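## Task

Lift the foam block out of the drawer that is open, set it down on the desk, and push that drawer fully closed. All cabinets must stay roughly where they were. The robot must not topple or be left leaning; if it does, the task fails. Anything that stays in place only because the robot is holding or pressing it at the end does not count.

## Robot and tools

Robot: a simulated Hello Robot Stretch 4, roughly 1.6 m tall. It has an omni-wheel base (rim no more than 0.23 m from the base origin), a lift that rides up a mast, one telescoping arm that reaches forward, a wrist with yaw, pitch and roll, and a two-finger gripper. There is a single arm, so every joint target sits in one flat 'joints' object. The cameras are head_camera, head_left_camera, head_right_camera and wrist_camera. An object on the floor may occasionally be nudged by an outside force.

Frames: the base frame has its origin on the floor below the centre of the base, with x forward, y to the left and z up. hand_pose is reported in this frame. It marks the point centred between the fingers, 0.015 m behind their tips, and is only approximate. With all wrist joints at 0 its axes line up with the base axes. The odometry frame is the base frame as it stood when the scene began. base_odometry counts wheel rotation only, so any slip is recorded as travel. Heading runs from -3.142 to 3.142 and is positive to the left.

execute_actions(actions, cameras): 'actions' is a list with exactly one action, or empty if you only want state and images. An action may hold 'base', 'joints' or both, with an optional 'pace' and 'contact_limits'. Alternatively it is just {"end_of_arm": "enable_torque"}. The motions in one action start together and may end at different times.
- base: choose exactly one command, each a relative offset from where the base last measured itself. translate_m is a straight drive in metres, forward positive, from -2 to 2. strafe_m is a sideways move in metres, left positive, from -2 to 2. rotate_rad turns in place in radians, counter-clockwise positive, from -3.2 to 3.2.
- joints: absolute targets keyed by name. lift_m runs 0 to 1.2 m. arm_m runs 0 to 0.55 m of extension. wrist_yaw_rad runs -1.134 to 4.276 (0 forward, positive left, 3.14 folded back; above 3.4 the arm may obstruct). wrist_pitch_rad runs -1.117 to 4.259 (0 level, 1.57 pointing down). wrist_roll_rad runs -1.117 to 4.259 (0 means the fingers are level; positive turns clockwise when viewed from behind). gripper_m is the finger gap, 0 to 0.08 m. Done tolerances are ±0.004 for lift and arm, ±0.02 for yaw and roll, ±0.05 for pitch, and ±0.002 for the gripper. A joint target outside its range is clipped and run, and the result notes this. An unknown key or any other out-of-range value causes the whole call to be rejected with no motion.
- pace: "slow", "default", "fast" or "max". Base top speeds are 0.1/0.3/0.4/0.6 m/s and 1/2/3/4 rad/s in that order. Above lift_m 0.2 they are cut further, down to 0.3 m/s and 1 rad/s at full lift height.
- contact_limits: only {"arm_m": value}, from 0 (gentlest) to 0.75 (firmest), with 0.5 if omitted. It decides how much force the arm may apply before it halts.
- cameras: a list of names or "all". Omitted or null gives every camera; [] gives none.
No action runs for more than 15 s. A joint or the base left out of an action can keep pushing toward its previous target. Once a result reports a stop, any further execute_actions, wait or finished_scene calls in that same reply are skipped.

wait(seconds): 0 to 10 s with no new command. It returns state and images. zoom_image(camera, region): gives an enlarged view of [x0, y0, x1, y1] pixels from that camera's latest full image, measured from the top-left corner, up to 504 by 504. read_manual(section): gives licence texts only. finished_scene(scene): closes scene 1 or 2 for good and reports whether it succeeded. The goal must already be met and must hold without the robot. A reply with no tool call ends every remaining scene.

Result lines: joint_positions. base_status and joint_status, whose values are done, off_target (came to rest short and may still be pushing), contact_stop_at_<key> (blocked; that part goes slack, so a lift may sag and wheels may roll), limit_stop_at_<name>, time_out, and torque_fault. on_its_own lists what this call did not command; 'held at' there gives a held target, not the actual position. lidar_m is 12 distances, each covering 30 degrees, starting straight ahead and going counter-clockwise (4th left, 7th behind, 10th right). '-' means nothing seen or closer than 0.25 m. Tabletops are seen; glass and thin legs may be missed. wrist_depth_mm is a 7x7 grid of median depths from the top left, 100 to 2000 mm. turned_by_wheels vs turned_by_imu: a gap above about 0.1 rad means a collision or slip. base_tilt is in degrees, forward and right positive, and has an offset of up to about 1.5. motor_effort is a percentage of maximum, positive toward larger joint values, with the peak in brackets. For wheel_0, wheel_1 and wheel_2, positive means a turn to the right.

Gripping: command a gap smaller than the object. When the fingers make contact they only squeeze slightly beyond that point. off_target after closing means something is held; done usually means the grip is empty. If gripper effort stays more than about 50 points from 0, the motor switches off. A wrist motor pushed to its maximum does the same. Send enable_torque to recover.

Avoid the following. Self-collision (limit_stop_at_own_body) can happen when pitch is below -0.2 and roll is below -0.4 or above 4. To unfold at the start, send lift_m 0.4 together with wrist_yaw_rad 0. limit_stop_at_tilt above 6 degrees makes lift, arm and wheels go slack. Driving or turning with over 1 kg in the hand and arm_m above 0.2 can tip the robot, and steady pushing or pulling with a high gripper or firm contact limit can too. Use light contact limits when closing drawers. Drops, slams, hard knocks and forceful pushes all count against the run.

Each tool is called after "Call:" as name([rows], argument=value, ...), one row to a line, values as JSON.

## Session

Call:
execute_actions(actions=[])

Scene clock: 0.00 s.
base_odometry: x=+0.000 y=+0.000 heading=+0.000 (m, m, rad; odometry frame)
turned_by_wheels: +0.000 (rad since the last result)
turned_by_imu: +0.000 (rad since the last result)
base_tilt: forward=-0.5 right=-0.1 (deg)
lidar_m: 2.19 1.75 1.25 1.37 1.88 1.85 2.05 2.01 1.12 1.14 2.14 2.25
base_status: not commanded
joint_positions: lift_m=+0.181 arm_m=+0.001 wrist_yaw_rad=+3.111 wrist_pitch_rad=+0.006 wrist_roll_rad=+0.010 gripper_m=+0.040
joint_status: not commanded
motor_effort: lift_m=+20 arm_m=-1 wrist_yaw_rad=+0 wrist_pitch_rad=-9 wrist_roll_rad=+0 gripper_m=-4 wheel_0=-1 wheel_1=+0 wheel_2=+0 (%)
hand_pose: x=-0.0375 y=+0.0939 z=+0.3574 quat_wxyz=(+0.015, -0.003, +0.005, +1.000) (m; base frame)
wrist_depth_mm: - 137 - - - 1756 1618 / - 128 - - 1983 1808 1576 / - 137 228 - - 1808 1618 / 120 137 - - - 1808 1576 / 1921 - - - - 1808 1618 / 1397 1430 1430 1430 1397 1397 1366 / 976 - 127 946 111 976 960
pictures: head_camera, head_left_camera, head_right_camera, wrist_camera
Images, in order (width x height): head_camera 420x560, head_left_camera 420x672, head_right_camera 420x672, wrist_camera 616x392.

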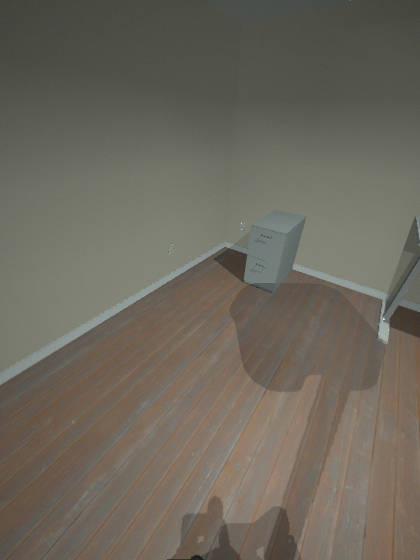

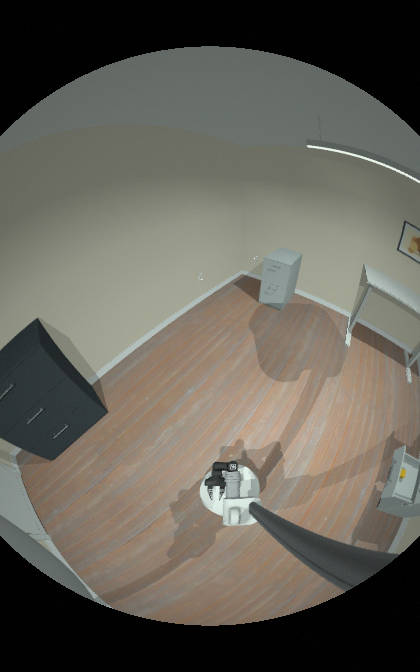

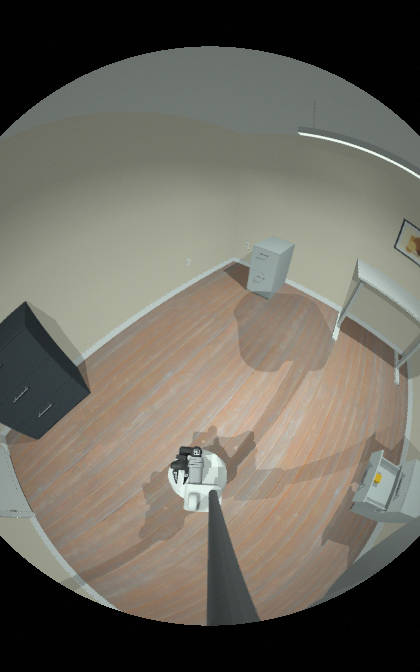

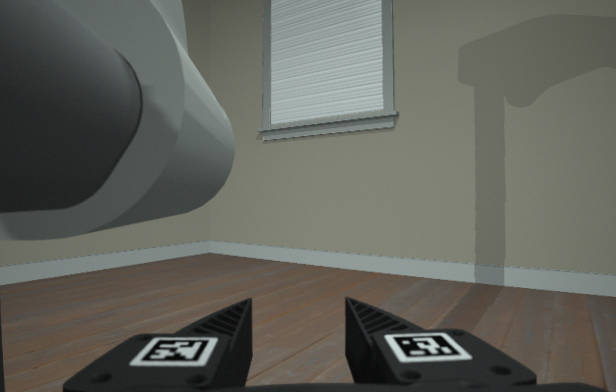

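Call:
execute_actions([
  {"base":{"rotate_rad":-2.2},"joints":{"lift_m":0.8,"wrist_yaw_rad":0,"wrist_pitch_rad":1.0,"gripper_m":0.08},"pace":"fast"},
])

Scene clock: 3.03 s.
base_odometry: x=+0.000 y=+0.000 heading=-2.200 (m, m, rad; odometry frame)
turned_by_wheels: -2.200 (rad since the last result)
turned_by_imu: -2.205 (rad since the last result)
base_tilt: forward=-0.5 right=-0.1 (deg)
lidar_m: 1.41 1.13 2.17 2.15 2.28 1.83 1.27 1.29 1.89 1.82 1.92 2.04
base_status: done
joint_positions: lift_m=+0.800 arm_m=+0.001 wrist_yaw_rad=+0.000 wrist_pitch_rad=+1.002 wrist_roll_rad=+0.010 gripper_m=+0.080
joint_status: all done
motor_effort: lift_m=+24(26) arm_m=-1(1) wrist_yaw_rad=-1(7) wrist_pitch_rad=-6(7) wrist_roll_rad=+1(1) gripper_m=+0(0) wheel_0=+0(6) wheel_1=+0(4) wheel_2=+0(5) (%)
hand_pose: x=+0.2870 y=-0.0874 z=+0.7987 quat_wxyz=(+0.877, +0.004, +0.480, -0.002) (m; base frame)
wrist_depth_mm: 1336 1308 1576 1618 1618 1618 1661 / 1366 1397 1397 1430 1430 1430 1464 / 1229 1229 1255 1255 1281 1281 1308 / 1118 1118 1118 1160 1160 1160 1160 / 1025 1042 1042 1042 1042 1078 1078 / 931 946 960 960 960 976 976 / - 104 866 891 158 102 -
pictures: head_camera, head_left_camera, head_right_camera, wrist_camera
Images, in order (width x height): head_camera 420x560, head_left_camera 420x672, head_right_camera 420x672, wrist_camera 616x392.

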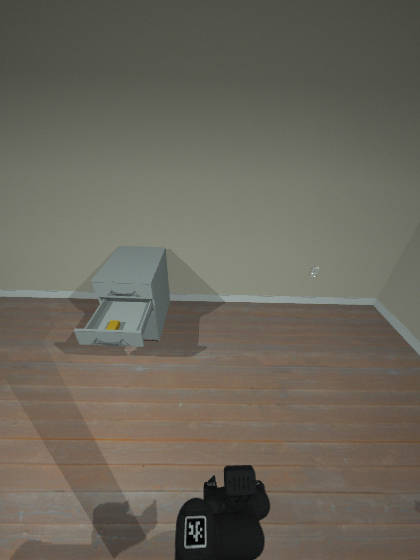

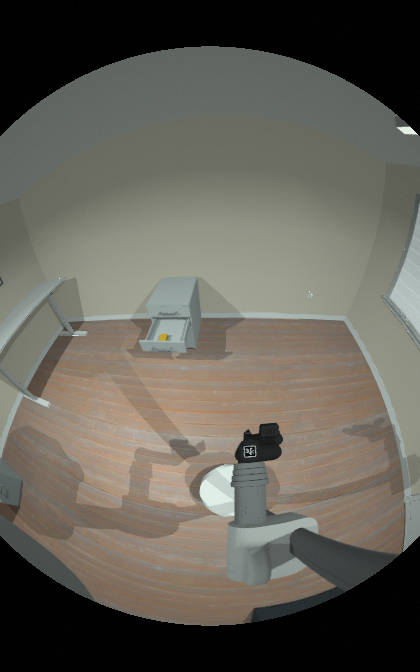

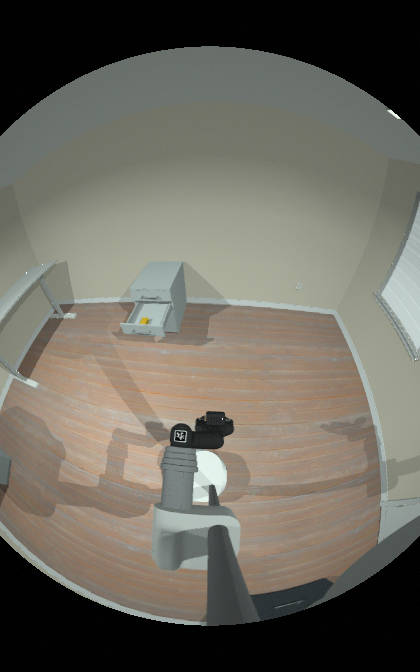

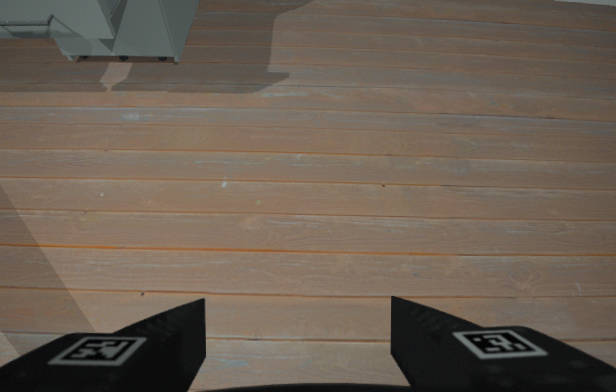

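Call:
execute_actions([
  {"base":{"strafe_m":0.65},"joints":{"lift_m":0.62,"wrist_pitch_rad":1.57},"pace":"fast"},
], cameras=["head_camera"])

Call:
execute_actions([
  {"base":{"translate_m":0.58},"joints":{"arm_m":0.41},"pace":"fast"},
], cameras=["head_camera","wrist_camera"])

Scene clock: 6.57 s.
base_odometry: x=+0.526 y=-0.383 heading=-2.200 (m, m, rad; odometry frame)
turned_by_wheels: +0.000 (rad since the last result)
turned_by_imu: -0.002 (rad since the last result)
base_tilt: forward=-0.5 right=-0.1 (deg)
lidar_m: 1.04 2.01 1.50 1.50 1.66 1.80 1.73 1.51 1.81 2.48 2.59 1.09
base_status: done
joint_positions: lift_m=+0.620 arm_m=+0.001 wrist_yaw_rad=+0.000 wrist_pitch_rad=+1.570 wrist_roll_rad=+0.010 gripper_m=+0.080
joint_status: all done
motor_effort: lift_m=+15(22) arm_m=-1(1) wrist_yaw_rad=+0(3) wrist_pitch_rad=+1(1) wrist_roll_rad=+1(0) gripper_m=-2(1) wheel_0=+1(8) wheel_1=-1(13) wheel_2=+1(3) (%)
hand_pose: x=+0.1725 y=-0.0874 z=+0.5859 quat_wxyz=(+0.707, +0.004, +0.707, -0.004) (m; base frame)
wrist_depth_mm: 715 723 732 741 741 750 759 / 715 723 732 741 741 750 759 / 723 732 732 741 741 750 750 / 723 723 723 741 750 750 759 / 723 732 521 521 750 750 759 / 715 512 517 521 544 750 759 / - 104 521 525 158 102 -
pictures: head_camera
Images, in order (width x height): head_camera 420x560.

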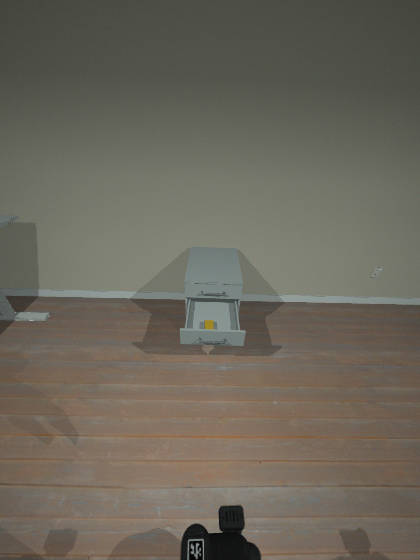

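Scene clock: 9.40 s.
base_odometry: x=+0.184 y=-0.852 heading=-2.200 (m, m, rad; odometry frame)
turned_by_wheels: +0.000 (rad since the last result)
turned_by_imu: -0.002 (rad since the last result)
base_tilt: forward=-0.5 right=-0.2 (deg)
lidar_m: 0.46 1.49 1.49 1.42 1.96 2.39 2.32 2.04 2.58 2.44 1.95 0.50
base_status: done
joint_positions: lift_m=+0.620 arm_m=+0.409 wrist_yaw_rad=+0.000 wrist_pitch_rad=+1.570 wrist_roll_rad=+0.010 gripper_m=+0.080
joint_status: all done
motor_effort: lift_m=+15(15) arm_m=+6(9) wrist_yaw_rad=-2(0) wrist_pitch_rad=-1(2) wrist_roll_rad=+0(0) gripper_m=+0(3) wheel_0=+0(7) wheel_1=-1(8) wheel_2=+0(12) (%)
hand_pose: x=+0.5800 y=-0.0874 z=+0.5859 quat_wxyz=(+0.707, +0.003, +0.707, -0.003) (m; base frame)
wrist_depth_mm: 715 336 338 342 343 345 759 / 715 336 338 342 343 347 759 / 715 336 340 342 345 347 759 / 723 336 340 297 345 347 759 / 715 336 340 343 345 347 750 / 291 329 338 342 338 334 759 / - 104 235 249 158 102 -
pictures: head_camera, wrist_camera
Images, in order (width x height): head_camera 420x560, wrist_camera 616x392.

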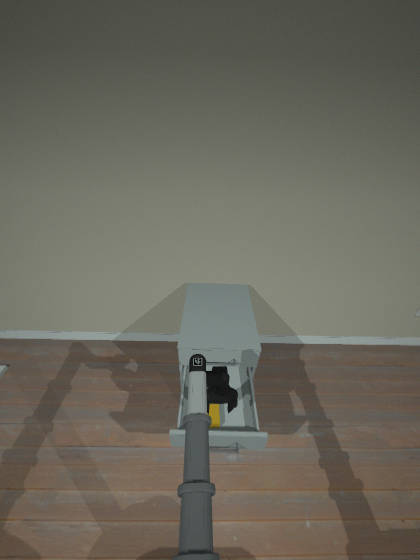

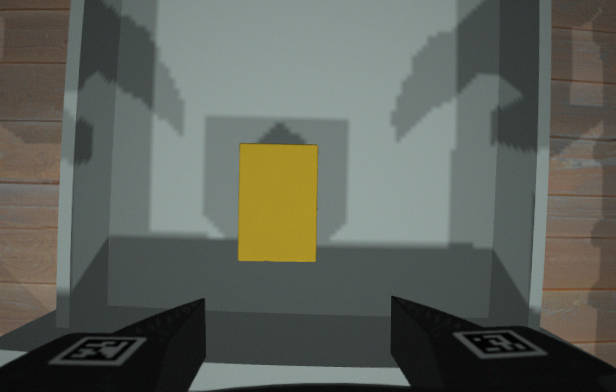

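Call:
execute_actions([
  {"base":{"strafe_m":0.015},"joints":{"arm_m":0.46,"lift_m":0.515}},
], cameras=["wrist_camera"])

Scene clock: 11.33 s.
base_odometry: x=+0.197 y=-0.860 heading=-2.200 (m, m, rad; odometry frame)
turned_by_wheels: +0.000 (rad since the last result)
turned_by_imu: -0.001 (rad since the last result)
base_tilt: forward=-0.5 right=-0.2 (deg)
lidar_m: 0.47 1.48 1.47 1.42 1.93 2.40 2.29 2.05 2.60 2.48 1.93 0.48
base_status: done
joint_positions: lift_m=+0.515 arm_m=+0.459 wrist_yaw_rad=+0.000 wrist_pitch_rad=+1.570 wrist_roll_rad=+0.010 gripper_m=+0.080
joint_status: all done
motor_effort: lift_m=+15(14) arm_m=+6(8) wrist_yaw_rad=-2(2) wrist_pitch_rad=-2(1) wrist_roll_rad=+0(1) gripper_m=+1(2) wheel_0=+1(4) wheel_1=-1(3) wheel_2=+0(2) (%)
hand_pose: x=+0.6299 y=-0.0874 z=+0.4810 quat_wxyz=(+0.707, +0.003, +0.707, -0.003) (m; base frame)
wrist_depth_mm: 216 232 234 236 238 240 241 / 216 232 234 236 237 240 242 / 219 232 234 236 237 240 242 / 221 232 233 236 239 240 243 / 223 233 234 191 238 240 243 / 224 232 234 191 238 240 243 / - 104 191 192 158 102 -
pictures: wrist_camera
Images, in order (width x height): wrist_camera 616x392.

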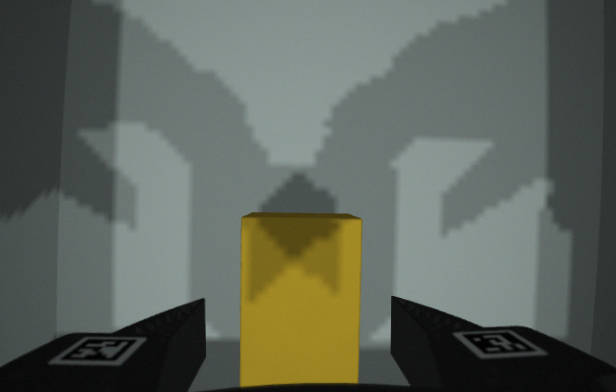

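Call:
execute_actions([
  {"joints":{"lift_m":0.457}},
], cameras=[])

Call:
execute_actions([
  {"joints":{"gripper_m":0.045}},
], cameras=["wrist_camera"])

Scene clock: 12.80 s.
base_odometry: x=+0.197 y=-0.860 heading=-2.200 (m, m, rad; odometry frame)
turned_by_wheels: +0.000 (rad since the last result)
turned_by_imu: +0.000 (rad since the last result)
base_tilt: forward=-0.5 right=-0.2 (deg)
lidar_m: 0.48 1.49 1.50 1.42 1.94 2.39 2.29 2.04 2.57 2.48 1.95 0.51
base_status: not commanded
joint_positions: lift_m=+0.457 arm_m=+0.459 wrist_yaw_rad=+0.000 wrist_pitch_rad=+1.570 wrist_roll_rad=+0.010 gripper_m=+0.080
joint_status: all done
motor_effort: lift_m=+14(14) arm_m=+7(6) wrist_yaw_rad=-1(2) wrist_pitch_rad=-2(1) wrist_roll_rad=+1(3) gripper_m=-1(1) wheel_0=+1(1) wheel_1=-1(1) wheel_2=-1(0) (%)
hand_pose: x=+0.6299 y=-0.0874 z=+0.4230 quat_wxyz=(+0.707, +0.003, +0.707, -0.003) (m; base frame)
wrist_depth_mm: 173 175 176 178 179 181 182 / 173 175 176 178 179 181 182 / 173 175 177 178 179 181 182 / 174 175 176 178 179 181 182 / 174 175 132 133 179 181 182 / 174 175 132 133 137 181 182 / - 104 132 133 134 102 -
pictures: none
No camera images: the call's "cameras" was empty. Leave "cameras" out to get every camera's image.

Scene clock: 13.83 s.
base_odometry: x=+0.197 y=-0.860 heading=-2.200 (m, m, rad; odometry frame)
turned_by_wheels: +0.000 (rad since the last result)
turned_by_imu: +0.000 (rad since the last result)
base_tilt: forward=-0.5 right=-0.1 (deg)
lidar_m: 0.47 1.46 1.45 1.42 1.93 2.41 2.30 2.02 2.60 2.47 1.95 0.50
base_status: not commanded
joint_positions: lift_m=+0.457 arm_m=+0.459 wrist_yaw_rad=+0.000 wrist_pitch_rad=+1.570 wrist_roll_rad=+0.010 gripper_m=+0.058
joint_status: gripper_m off_target (ended at +0.058, target +0.045)
on_its_own: gripper_m is held at +0.052, not at your +0.045, by its contact guard: the fingers met something
motor_effort: lift_m=+14(14) arm_m=+6(6) wrist_yaw_rad=-1(1) wrist_pitch_rad=-1(1) wrist_roll_rad=+1(3) gripper_m=-39(38) wheel_0=+1(1) wheel_1=-1(1) wheel_2=+0(0) (%)
hand_pose: x=+0.6299 y=-0.0874 z=+0.4230 quat_wxyz=(+0.707, +0.003, +0.707, -0.003) (m; base frame)
wrist_depth_mm: 173 175 176 178 179 181 182 / 173 175 176 178 179 181 182 / 173 175 177 178 179 181 182 / 174 175 177 178 180 181 182 / 174 175 132 133 180 181 182 / 174 175 132 133 134 181 182 / 174 - 132 133 134 - -
pictures: wrist_camera
Images, in order (width x height): wrist_camera 616x392.

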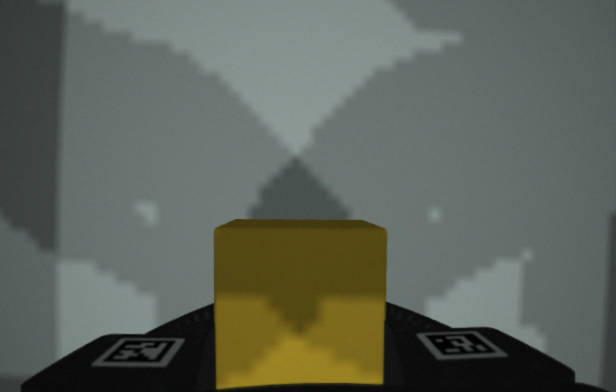

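Call:
execute_actions([
  {"joints":{"lift_m":0.62},"pace":"fast"},
], cameras=[])

Call:
execute_actions([
  {"base":{"rotate_rad":1.57},"joints":{"lift_m":0.88},"pace":"fast"},
], cameras=["head_camera","wrist_camera"])

Scene clock: 15.60 s.
base_odometry: x=+0.197 y=-0.860 heading=-2.200 (m, m, rad; odometry frame)
turned_by_wheels: +0.000 (rad since the last result)
turned_by_imu: +0.000 (rad since the last result)
base_tilt: forward=-0.5 right=-0.1 (deg)
lidar_m: 0.47 1.51 1.48 1.42 1.93 2.39 2.30 2.03 2.61 2.49 1.97 0.50
base_status: not commanded
joint_positions: lift_m=+0.620 arm_m=+0.459 wrist_yaw_rad=+0.000 wrist_pitch_rad=+1.570 wrist_roll_rad=+0.010 gripper_m=+0.058
joint_status: all done
on_its_own: gripper_m is held at +0.052, not at your +0.045, by its contact guard: the fingers met something
motor_effort: lift_m=+24(27) arm_m=+6(6) wrist_yaw_rad=+0(1) wrist_pitch_rad=-2(2) wrist_roll_rad=+2(1) gripper_m=-39(40) wheel_0=+1(1) wheel_1=-1(1) wheel_2=+0(1) (%)
hand_pose: x=+0.6299 y=-0.0874 z=+0.5851 quat_wxyz=(+0.707, +0.003, +0.707, -0.003) (m; base frame)
wrist_depth_mm: 715 322 338 340 342 347 304 / 715 327 338 342 343 345 304 / 715 336 340 340 345 347 320 / 723 336 338 342 343 347 315 / 715 338 132 133 343 345 312 / 723 336 132 133 134 347 307 / 715 - 132 133 134 - 759
pictures: none
No camera images: the call's "cameras" was empty. Leave "cameras" out to get every camera's image.

Scene clock: 17.47 s.
base_odometry: x=+0.197 y=-0.860 heading=-0.630 (m, m, rad; odometry frame)
turned_by_wheels: +1.570 (rad since the last result)
turned_by_imu: +1.574 (rad since the last result)
base_tilt: forward=-0.5 right=-0.1 (deg)
lidar_m: 1.38 1.89 2.35 2.31 2.09 2.62 2.54 1.98 0.50 0.48 1.48 1.44
base_status: done
joint_positions: lift_m=+0.880 arm_m=+0.459 wrist_yaw_rad=+0.000 wrist_pitch_rad=+1.570 wrist_roll_rad=+0.010 gripper_m=+0.058
joint_status: all done
on_its_own: gripper_m is held at +0.052, not at your +0.045, by its contact guard: the fingers met something
motor_effort: lift_m=+24(26) arm_m=+4(6) wrist_yaw_rad=-2(4) wrist_pitch_rad=-2(0) wrist_roll_rad=+1(0) gripper_m=-38(40) wheel_0=+0(9) wheel_1=+0(5) wheel_2=+0(9) (%)
hand_pose: x=+0.6304 y=-0.0874 z=+0.8451 quat_wxyz=(+0.707, +0.003, +0.707, -0.003) (m; base frame)
wrist_depth_mm: 976 976 991 991 1008 1025 1025 / 976 991 991 1008 1008 1025 1042 / 976 991 991 991 1008 1025 1025 / 976 976 1008 1008 1008 1025 1025 / 976 991 132 133 1008 1025 1042 / 991 991 132 133 134 1025 1042 / 976 - 132 133 134 - 1025
pictures: head_camera, wrist_camera
Images, in order (width x height): head_camera 420x560, wrist_camera 616x392.

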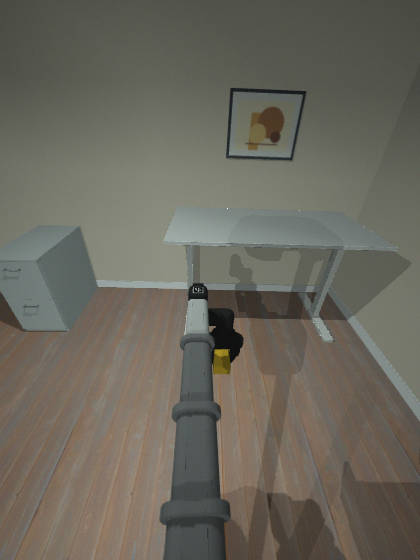

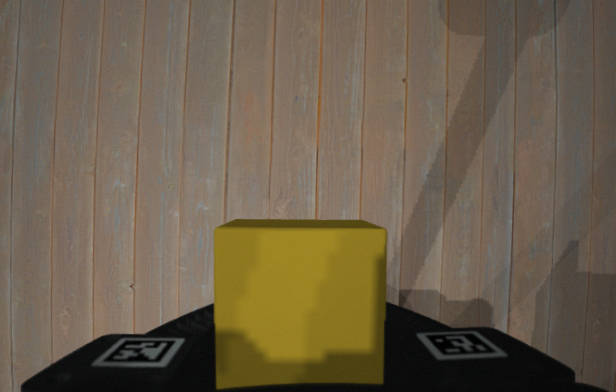

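Call:
execute_actions([
  {"base":{"translate_m":0.80},"joints":{"lift_m":1.08,"arm_m":0.54},"pace":"fast"},
], cameras=["head_camera","wrist_camera"])

Scene clock: 21.47 s.
base_odometry: x=+0.843 y=-1.332 heading=-0.630 (m, m, rad; odometry frame)
turned_by_wheels: +0.000 (rad since the last result)
turned_by_imu: -0.003 (rad since the last result)
base_tilt: forward=-0.5 right=-0.1 (deg)
lidar_m: 0.59 0.66 1.35 2.27 2.42 2.65 3.38 0.86 1.03 1.43 0.84 0.62
base_status: done
joint_positions: lift_m=+1.080 arm_m=+0.539 wrist_yaw_rad=+0.000 wrist_pitch_rad=+1.570 wrist_roll_rad=+0.010 gripper_m=+0.058
joint_status: all done
on_its_own: gripper_m is held at +0.052, not at your +0.045, by its contact guard: the fingers met something
motor_effort: lift_m=+24(25) arm_m=+6(8) wrist_yaw_rad=-1(1) wrist_pitch_rad=-2(2) wrist_roll_rad=+1(0) gripper_m=-41(37) wheel_0=+0(5) wheel_1=-1(4) wheel_2=+0(10) (%)
hand_pose: x=+0.7099 y=-0.0874 z=+1.0452 quat_wxyz=(+0.707, +0.003, +0.707, -0.003) (m; base frame)
wrist_depth_mm: 235 236 238 240 243 245 246 / 235 236 239 240 242 244 247 / 236 237 238 241 243 245 247 / 235 236 239 241 244 246 248 / 236 237 132 133 244 245 248 / 236 237 132 133 134 245 248 / 236 - 132 133 134 - -
pictures: head_camera, wrist_camera
Images, in order (width x height): head_camera 420x560, wrist_camera 616x392.

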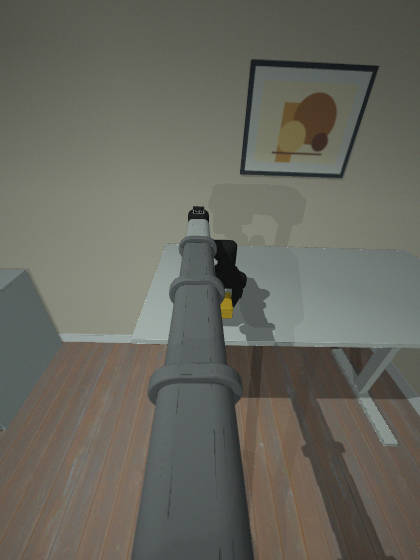

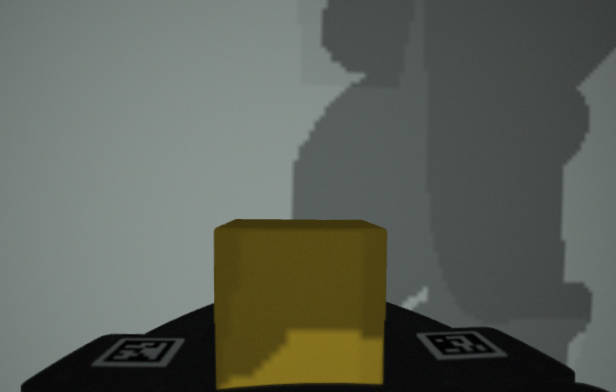

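Drop is about 0.0625.

Call:
execute_actions([
  {"joints":{"lift_m":1.018}},
], cameras=[])

Scene clock: 22.80 s.
base_odometry: x=+0.843 y=-1.332 heading=-0.630 (m, m, rad; odometry frame)
turned_by_wheels: +0.000 (rad since the last result)
turned_by_imu: +0.000 (rad since the last result)
base_tilt: forward=-0.5 right=-0.1 (deg)
lidar_m: 0.60 0.65 1.36 2.27 2.42 2.65 3.39 0.84 1.05 1.41 0.88 0.61
base_status: not commanded
joint_positions: lift_m=+1.018 arm_m=+0.539 wrist_yaw_rad=+0.000 wrist_pitch_rad=+1.570 wrist_roll_rad=+0.010 gripper_m=+0.058
joint_status: all done
on_its_own: gripper_m is held at +0.052, not at your +0.045, by its contact guard: the fingers met something
motor_effort: lift_m=+15(24) arm_m=+6(6) wrist_yaw_rad=-1(1) wrist_pitch_rad=-3(2) wrist_roll_rad=+2(0) gripper_m=-38(39) wheel_0=+0(1) wheel_1=-1(1) wheel_2=+0(0) (%)
hand_pose: x=+0.7099 y=-0.0874 z=+0.9839 quat_wxyz=(+0.707, +0.003, +0.707, -0.003) (m; base frame)
wrist_depth_mm: 175 176 178 179 181 182 183 / 175 177 178 179 181 182 183 / 175 176 178 179 181 182 184 / 175 177 178 180 181 182 184 / 175 177 132 133 181 182 184 / 176 177 132 133 134 183 185 / 176 - 132 133 134 - -
pictures: none
No camera images: the call's "cameras" was empty. Leave "cameras" out to get every camera's image.

Call:
execute_actions([
  {"joints":{"gripper_m":0.078}},
], cameras=[])

Call:
execute_actions([
  {"joints":{"lift_m":1.065},"pace":"fast"},
], cameras=["wrist_camera"])

Scene clock: 24.03 s.
base_odometry: x=+0.843 y=-1.332 heading=-0.630 (m, m, rad; odometry frame)
turned_by_wheels: +0.000 (rad since the last result)
turned_by_imu: +0.000 (rad since the last result)
base_tilt: forward=-0.6 right=-0.1 (deg)
lidar_m: 0.59 0.67 1.37 2.28 2.41 2.65 3.39 0.87 1.03 1.41 0.85 0.62
base_status: not commanded
joint_positions: lift_m=+1.018 arm_m=+0.539 wrist_yaw_rad=+0.000 wrist_pitch_rad=+1.570 wrist_roll_rad=+0.010 gripper_m=+0.078
joint_status: all done
motor_effort: lift_m=+15(15) arm_m=+6(6) wrist_yaw_rad=-1(2) wrist_pitch_rad=-2(1) wrist_roll_rad=+0(2) gripper_m=+0(37) wheel_0=+0(0) wheel_1=-1(1) wheel_2=+0(0) (%)
hand_pose: x=+0.7099 y=-0.0874 z=+0.9839 quat_wxyz=(+0.707, +0.003, +0.707, -0.003) (m; base frame)
wrist_depth_mm: 175 176 178 179 181 182 184 / 175 176 178 179 181 182 183 / 175 177 178 180 181 182 184 / 175 177 178 180 181 183 184 / 176 177 134 135 181 182 183 / 175 177 134 135 142 183 185 / - 103 134 135 135 102 -
pictures: none
No camera images: the call's "cameras" was empty. Leave "cameras" out to get every camera's image.

Scene clock: 24.93 s.
base_odometry: x=+0.843 y=-1.332 heading=-0.630 (m, m, rad; odometry frame)
turned_by_wheels: +0.000 (rad since the last result)
turned_by_imu: +0.000 (rad since the last result)
base_tilt: forward=-0.5 right=-0.2 (deg)
lidar_m: 0.58 0.63 1.36 2.26 2.41 2.65 3.41 0.86 1.03 1.42 0.86 0.61
base_status: not commanded
joint_positions: lift_m=+1.065 arm_m=+0.539 wrist_yaw_rad=+0.000 wrist_pitch_rad=+1.570 wrist_roll_rad=+0.010 gripper_m=+0.078
joint_status: all done
motor_effort: lift_m=+24(25) arm_m=+6(6) wrist_yaw_rad=+0(1) wrist_pitch_rad=-1(3) wrist_roll_rad=+1(4) gripper_m=+2(2) wheel_0=+0(0) wheel_1=-1(1) wheel_2=+0(0) (%)
hand_pose: x=+0.7099 y=-0.0874 z=+1.0302 quat_wxyz=(+0.707, +0.003, +0.707, -0.003) (m; base frame)
wrist_depth_mm: 220 222 224 225 227 229 230 / 220 222 224 225 228 229 231 / 220 222 224 226 228 229 231 / 220 223 224 226 228 229 231 / 220 222 224 181 228 230 232 / 221 222 180 181 228 230 232 / - 103 180 181 154 102 -
pictures: wrist_camera
Images, in order (width x height): wrist_camera 616x392.

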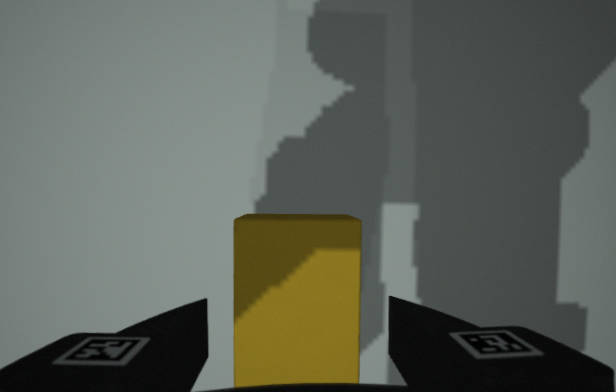

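Call:
execute_actions([
  {"base":{"translate_m":-0.82},"joints":{"arm_m":0.003,"wrist_pitch_rad":0.0,"gripper_m":0.01},"pace":"fast"},
], cameras=[])

Call:
execute_actions([
  {"base":{"rotate_rad":-1.57},"joints":{"lift_m":0.30,"arm_m":0.02},"pace":"fast"},
], cameras=["head_camera","wrist_camera"])

Scene clock: 29.37 s.
base_odometry: x=+0.181 y=-0.848 heading=-0.630 (m, m, rad; odometry frame)
turned_by_wheels: +0.000 (rad since the last result)
turned_by_imu: +0.001 (rad since the last result)
base_tilt: forward=-0.5 right=-0.1 (deg)
lidar_m: 1.41 1.94 2.33 2.31 2.05 2.61 2.47 1.98 0.52 0.45 1.49 1.50
base_status: done
joint_positions: lift_m=+1.065 arm_m=+0.004 wrist_yaw_rad=+0.000 wrist_pitch_rad=+0.003 wrist_roll_rad=+0.010 gripper_m=+0.010
joint_status: all done
motor_effort: lift_m=+24(24) arm_m=-7(10) wrist_yaw_rad=+0(2) wrist_pitch_rad=-11(13) wrist_roll_rad=-2(0) gripper_m=-4(4) wheel_0=-1(6) wheel_1=+1(3) wheel_2=+0(8) (%)
hand_pose: x=+0.3877 y=-0.0875 z=+1.2422 quat_wxyz=(+1.000, +0.005, +0.001, +0.000) (m; base frame)
wrist_depth_mm: - - - - - - - / - - - - - - - / - - - - 1983 - - / - - - - - - - / - - - - - - 1921 / - - 1464 1255 1464 - 1576 / 1983 - - 105 - - 1983
pictures: none
No camera images: the call's "cameras" was empty. Leave "cameras" out to get every camera's image.

Scene clock: 32.37 s.
base_odometry: x=+0.180 y=-0.848 heading=-2.200 (m, m, rad; odometry frame)
turned_by_wheels: -1.570 (rad since the last result)
turned_by_imu: -1.574 (rad since the last result)
base_tilt: forward=-0.5 right=-0.1 (deg)
lidar_m: 0.45 1.47 1.50 1.44 1.96 2.40 2.30 2.01 2.59 2.48 1.97 0.48
base_status: done
joint_positions: lift_m=+0.300 arm_m=+0.019 wrist_yaw_rad=+0.000 wrist_pitch_rad=+0.003 wrist_roll_rad=+0.010 gripper_m=+0.010
joint_status: all done
motor_effort: lift_m=+15(23) arm_m=+6(8) wrist_yaw_rad=-1(0) wrist_pitch_rad=-9(11) wrist_roll_rad=+1(0) gripper_m=-4(4) wheel_0=+0(6) wheel_1=+0(5) wheel_2=+1(10) (%)
hand_pose: x=+0.4025 y=-0.0874 z=+0.4780 quat_wxyz=(+1.000, +0.005, +0.001, +0.000) (m; base frame)
wrist_depth_mm: 1205 1205 1205 1229 1205 1205 1229 / 1205 1205 1205 1205 1229 1229 1229 / 1205 1205 597 591 591 1205 1205 / 1205 1205 597 591 597 1205 1229 / 264 264 262 262 262 260 260 / 264 263 263 262 262 260 260 / 265 263 - 105 - 262 259
pictures: head_camera, wrist_camera
Images, in order (width x height): head_camera 420x560, wrist_camera 616x392.

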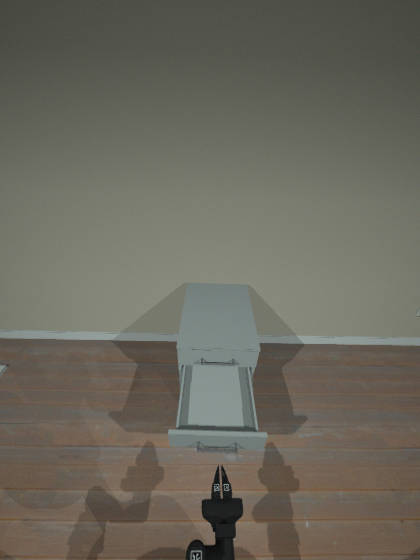

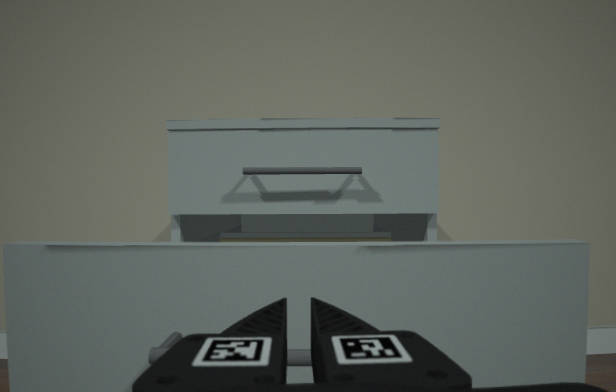

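Call:
execute_actions([
  {"joints":{"arm_m":0.105},"pace":"fast"},
], cameras=[])

Call:
execute_actions([
  {"joints":{"arm_m":0.435},"pace":"slow","contact_limits":{"arm_m":0.2}},
], cameras=["wrist_camera"])

Scene clock: 33.80 s.
base_odometry: x=+0.180 y=-0.848 heading=-2.200 (m, m, rad; odometry frame)
turned_by_wheels: +0.000 (rad since the last result)
turned_by_imu: +0.000 (rad since the last result)
base_tilt: forward=-0.5 right=-0.1 (deg)
lidar_m: 0.50 1.49 1.50 1.43 1.95 2.37 2.30 2.01 2.58 2.46 1.97 0.52
base_status: not commanded
joint_positions: lift_m=+0.300 arm_m=+0.104 wrist_yaw_rad=+0.000 wrist_pitch_rad=+0.003 wrist_roll_rad=+0.010 gripper_m=+0.010
joint_status: all done
motor_effort: lift_m=+15(15) arm_m=+6(7) wrist_yaw_rad=-1(0) wrist_pitch_rad=-10(9) wrist_roll_rad=+1(1) gripper_m=-4(3) wheel_0=-1(0) wheel_1=+0(0) wheel_2=+1(1) (%)
hand_pose: x=+0.4875 y=-0.0874 z=+0.4780 quat_wxyz=(+1.000, +0.005, +0.001, +0.000) (m; base frame)
wrist_depth_mm: 1118 1118 1118 1118 1138 1138 1138 / 1118 1118 1138 1118 1118 1138 1138 / 1118 1118 508 508 500 1118 1138 / 1118 1118 508 508 508 1118 1138 / 1118 554 609 676 591 535 1138 / 178 177 177 176 176 176 175 / 178 178 - 105 - 176 176
pictures: none
No camera images: the call's "cameras" was empty. Leave "cameras" out to get every camera's image.

Scene clock: 38.37 s.
base_odometry: x=+0.180 y=-0.848 heading=-2.200 (m, m, rad; odometry frame)
turned_by_wheels: +0.000 (rad since the last result)
turned_by_imu: -0.001 (rad since the last result)
base_tilt: forward=-0.5 right=-0.1 (deg)
lidar_m: 0.76 1.49 1.51 1.44 1.94 2.40 2.31 2.02 2.58 2.45 1.93 0.84
base_status: not commanded
joint_positions: lift_m=+0.300 arm_m=+0.434 wrist_yaw_rad=+0.000 wrist_pitch_rad=+0.003 wrist_roll_rad=+0.010 gripper_m=+0.010
joint_status: all done
motor_effort: lift_m=+15(15) arm_m=+7(10) wrist_yaw_rad=+0(8) wrist_pitch_rad=-10(9) wrist_roll_rad=+0(0) gripper_m=-3(6) wheel_0=-1(1) wheel_1=+0(0) wheel_2=-1(1) (%)
contact_limits: arm_m 0.2
hand_pose: x=+0.8174 y=-0.0875 z=+0.4781 quat_wxyz=(+1.000, +0.005, +0.001, +0.000) (m; base frame)
wrist_depth_mm: 175 174 174 174 174 173 173 / 175 175 174 174 174 173 173 / 175 175 175 174 174 174 173 / 176 175 175 175 174 174 174 / 176 176 175 174 174 174 174 / 176 176 175 175 175 174 174 / 176 176 - 140 - 174 174
pictures: wrist_camera
Images, in order (width x height): wrist_camera 616x392.

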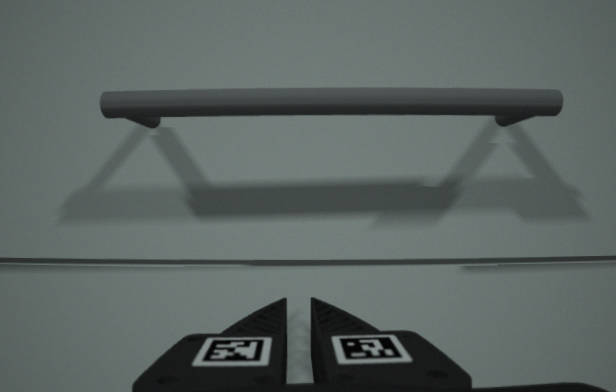

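Call:
finished_scene(scene=2)

The scene is finished: the task was done.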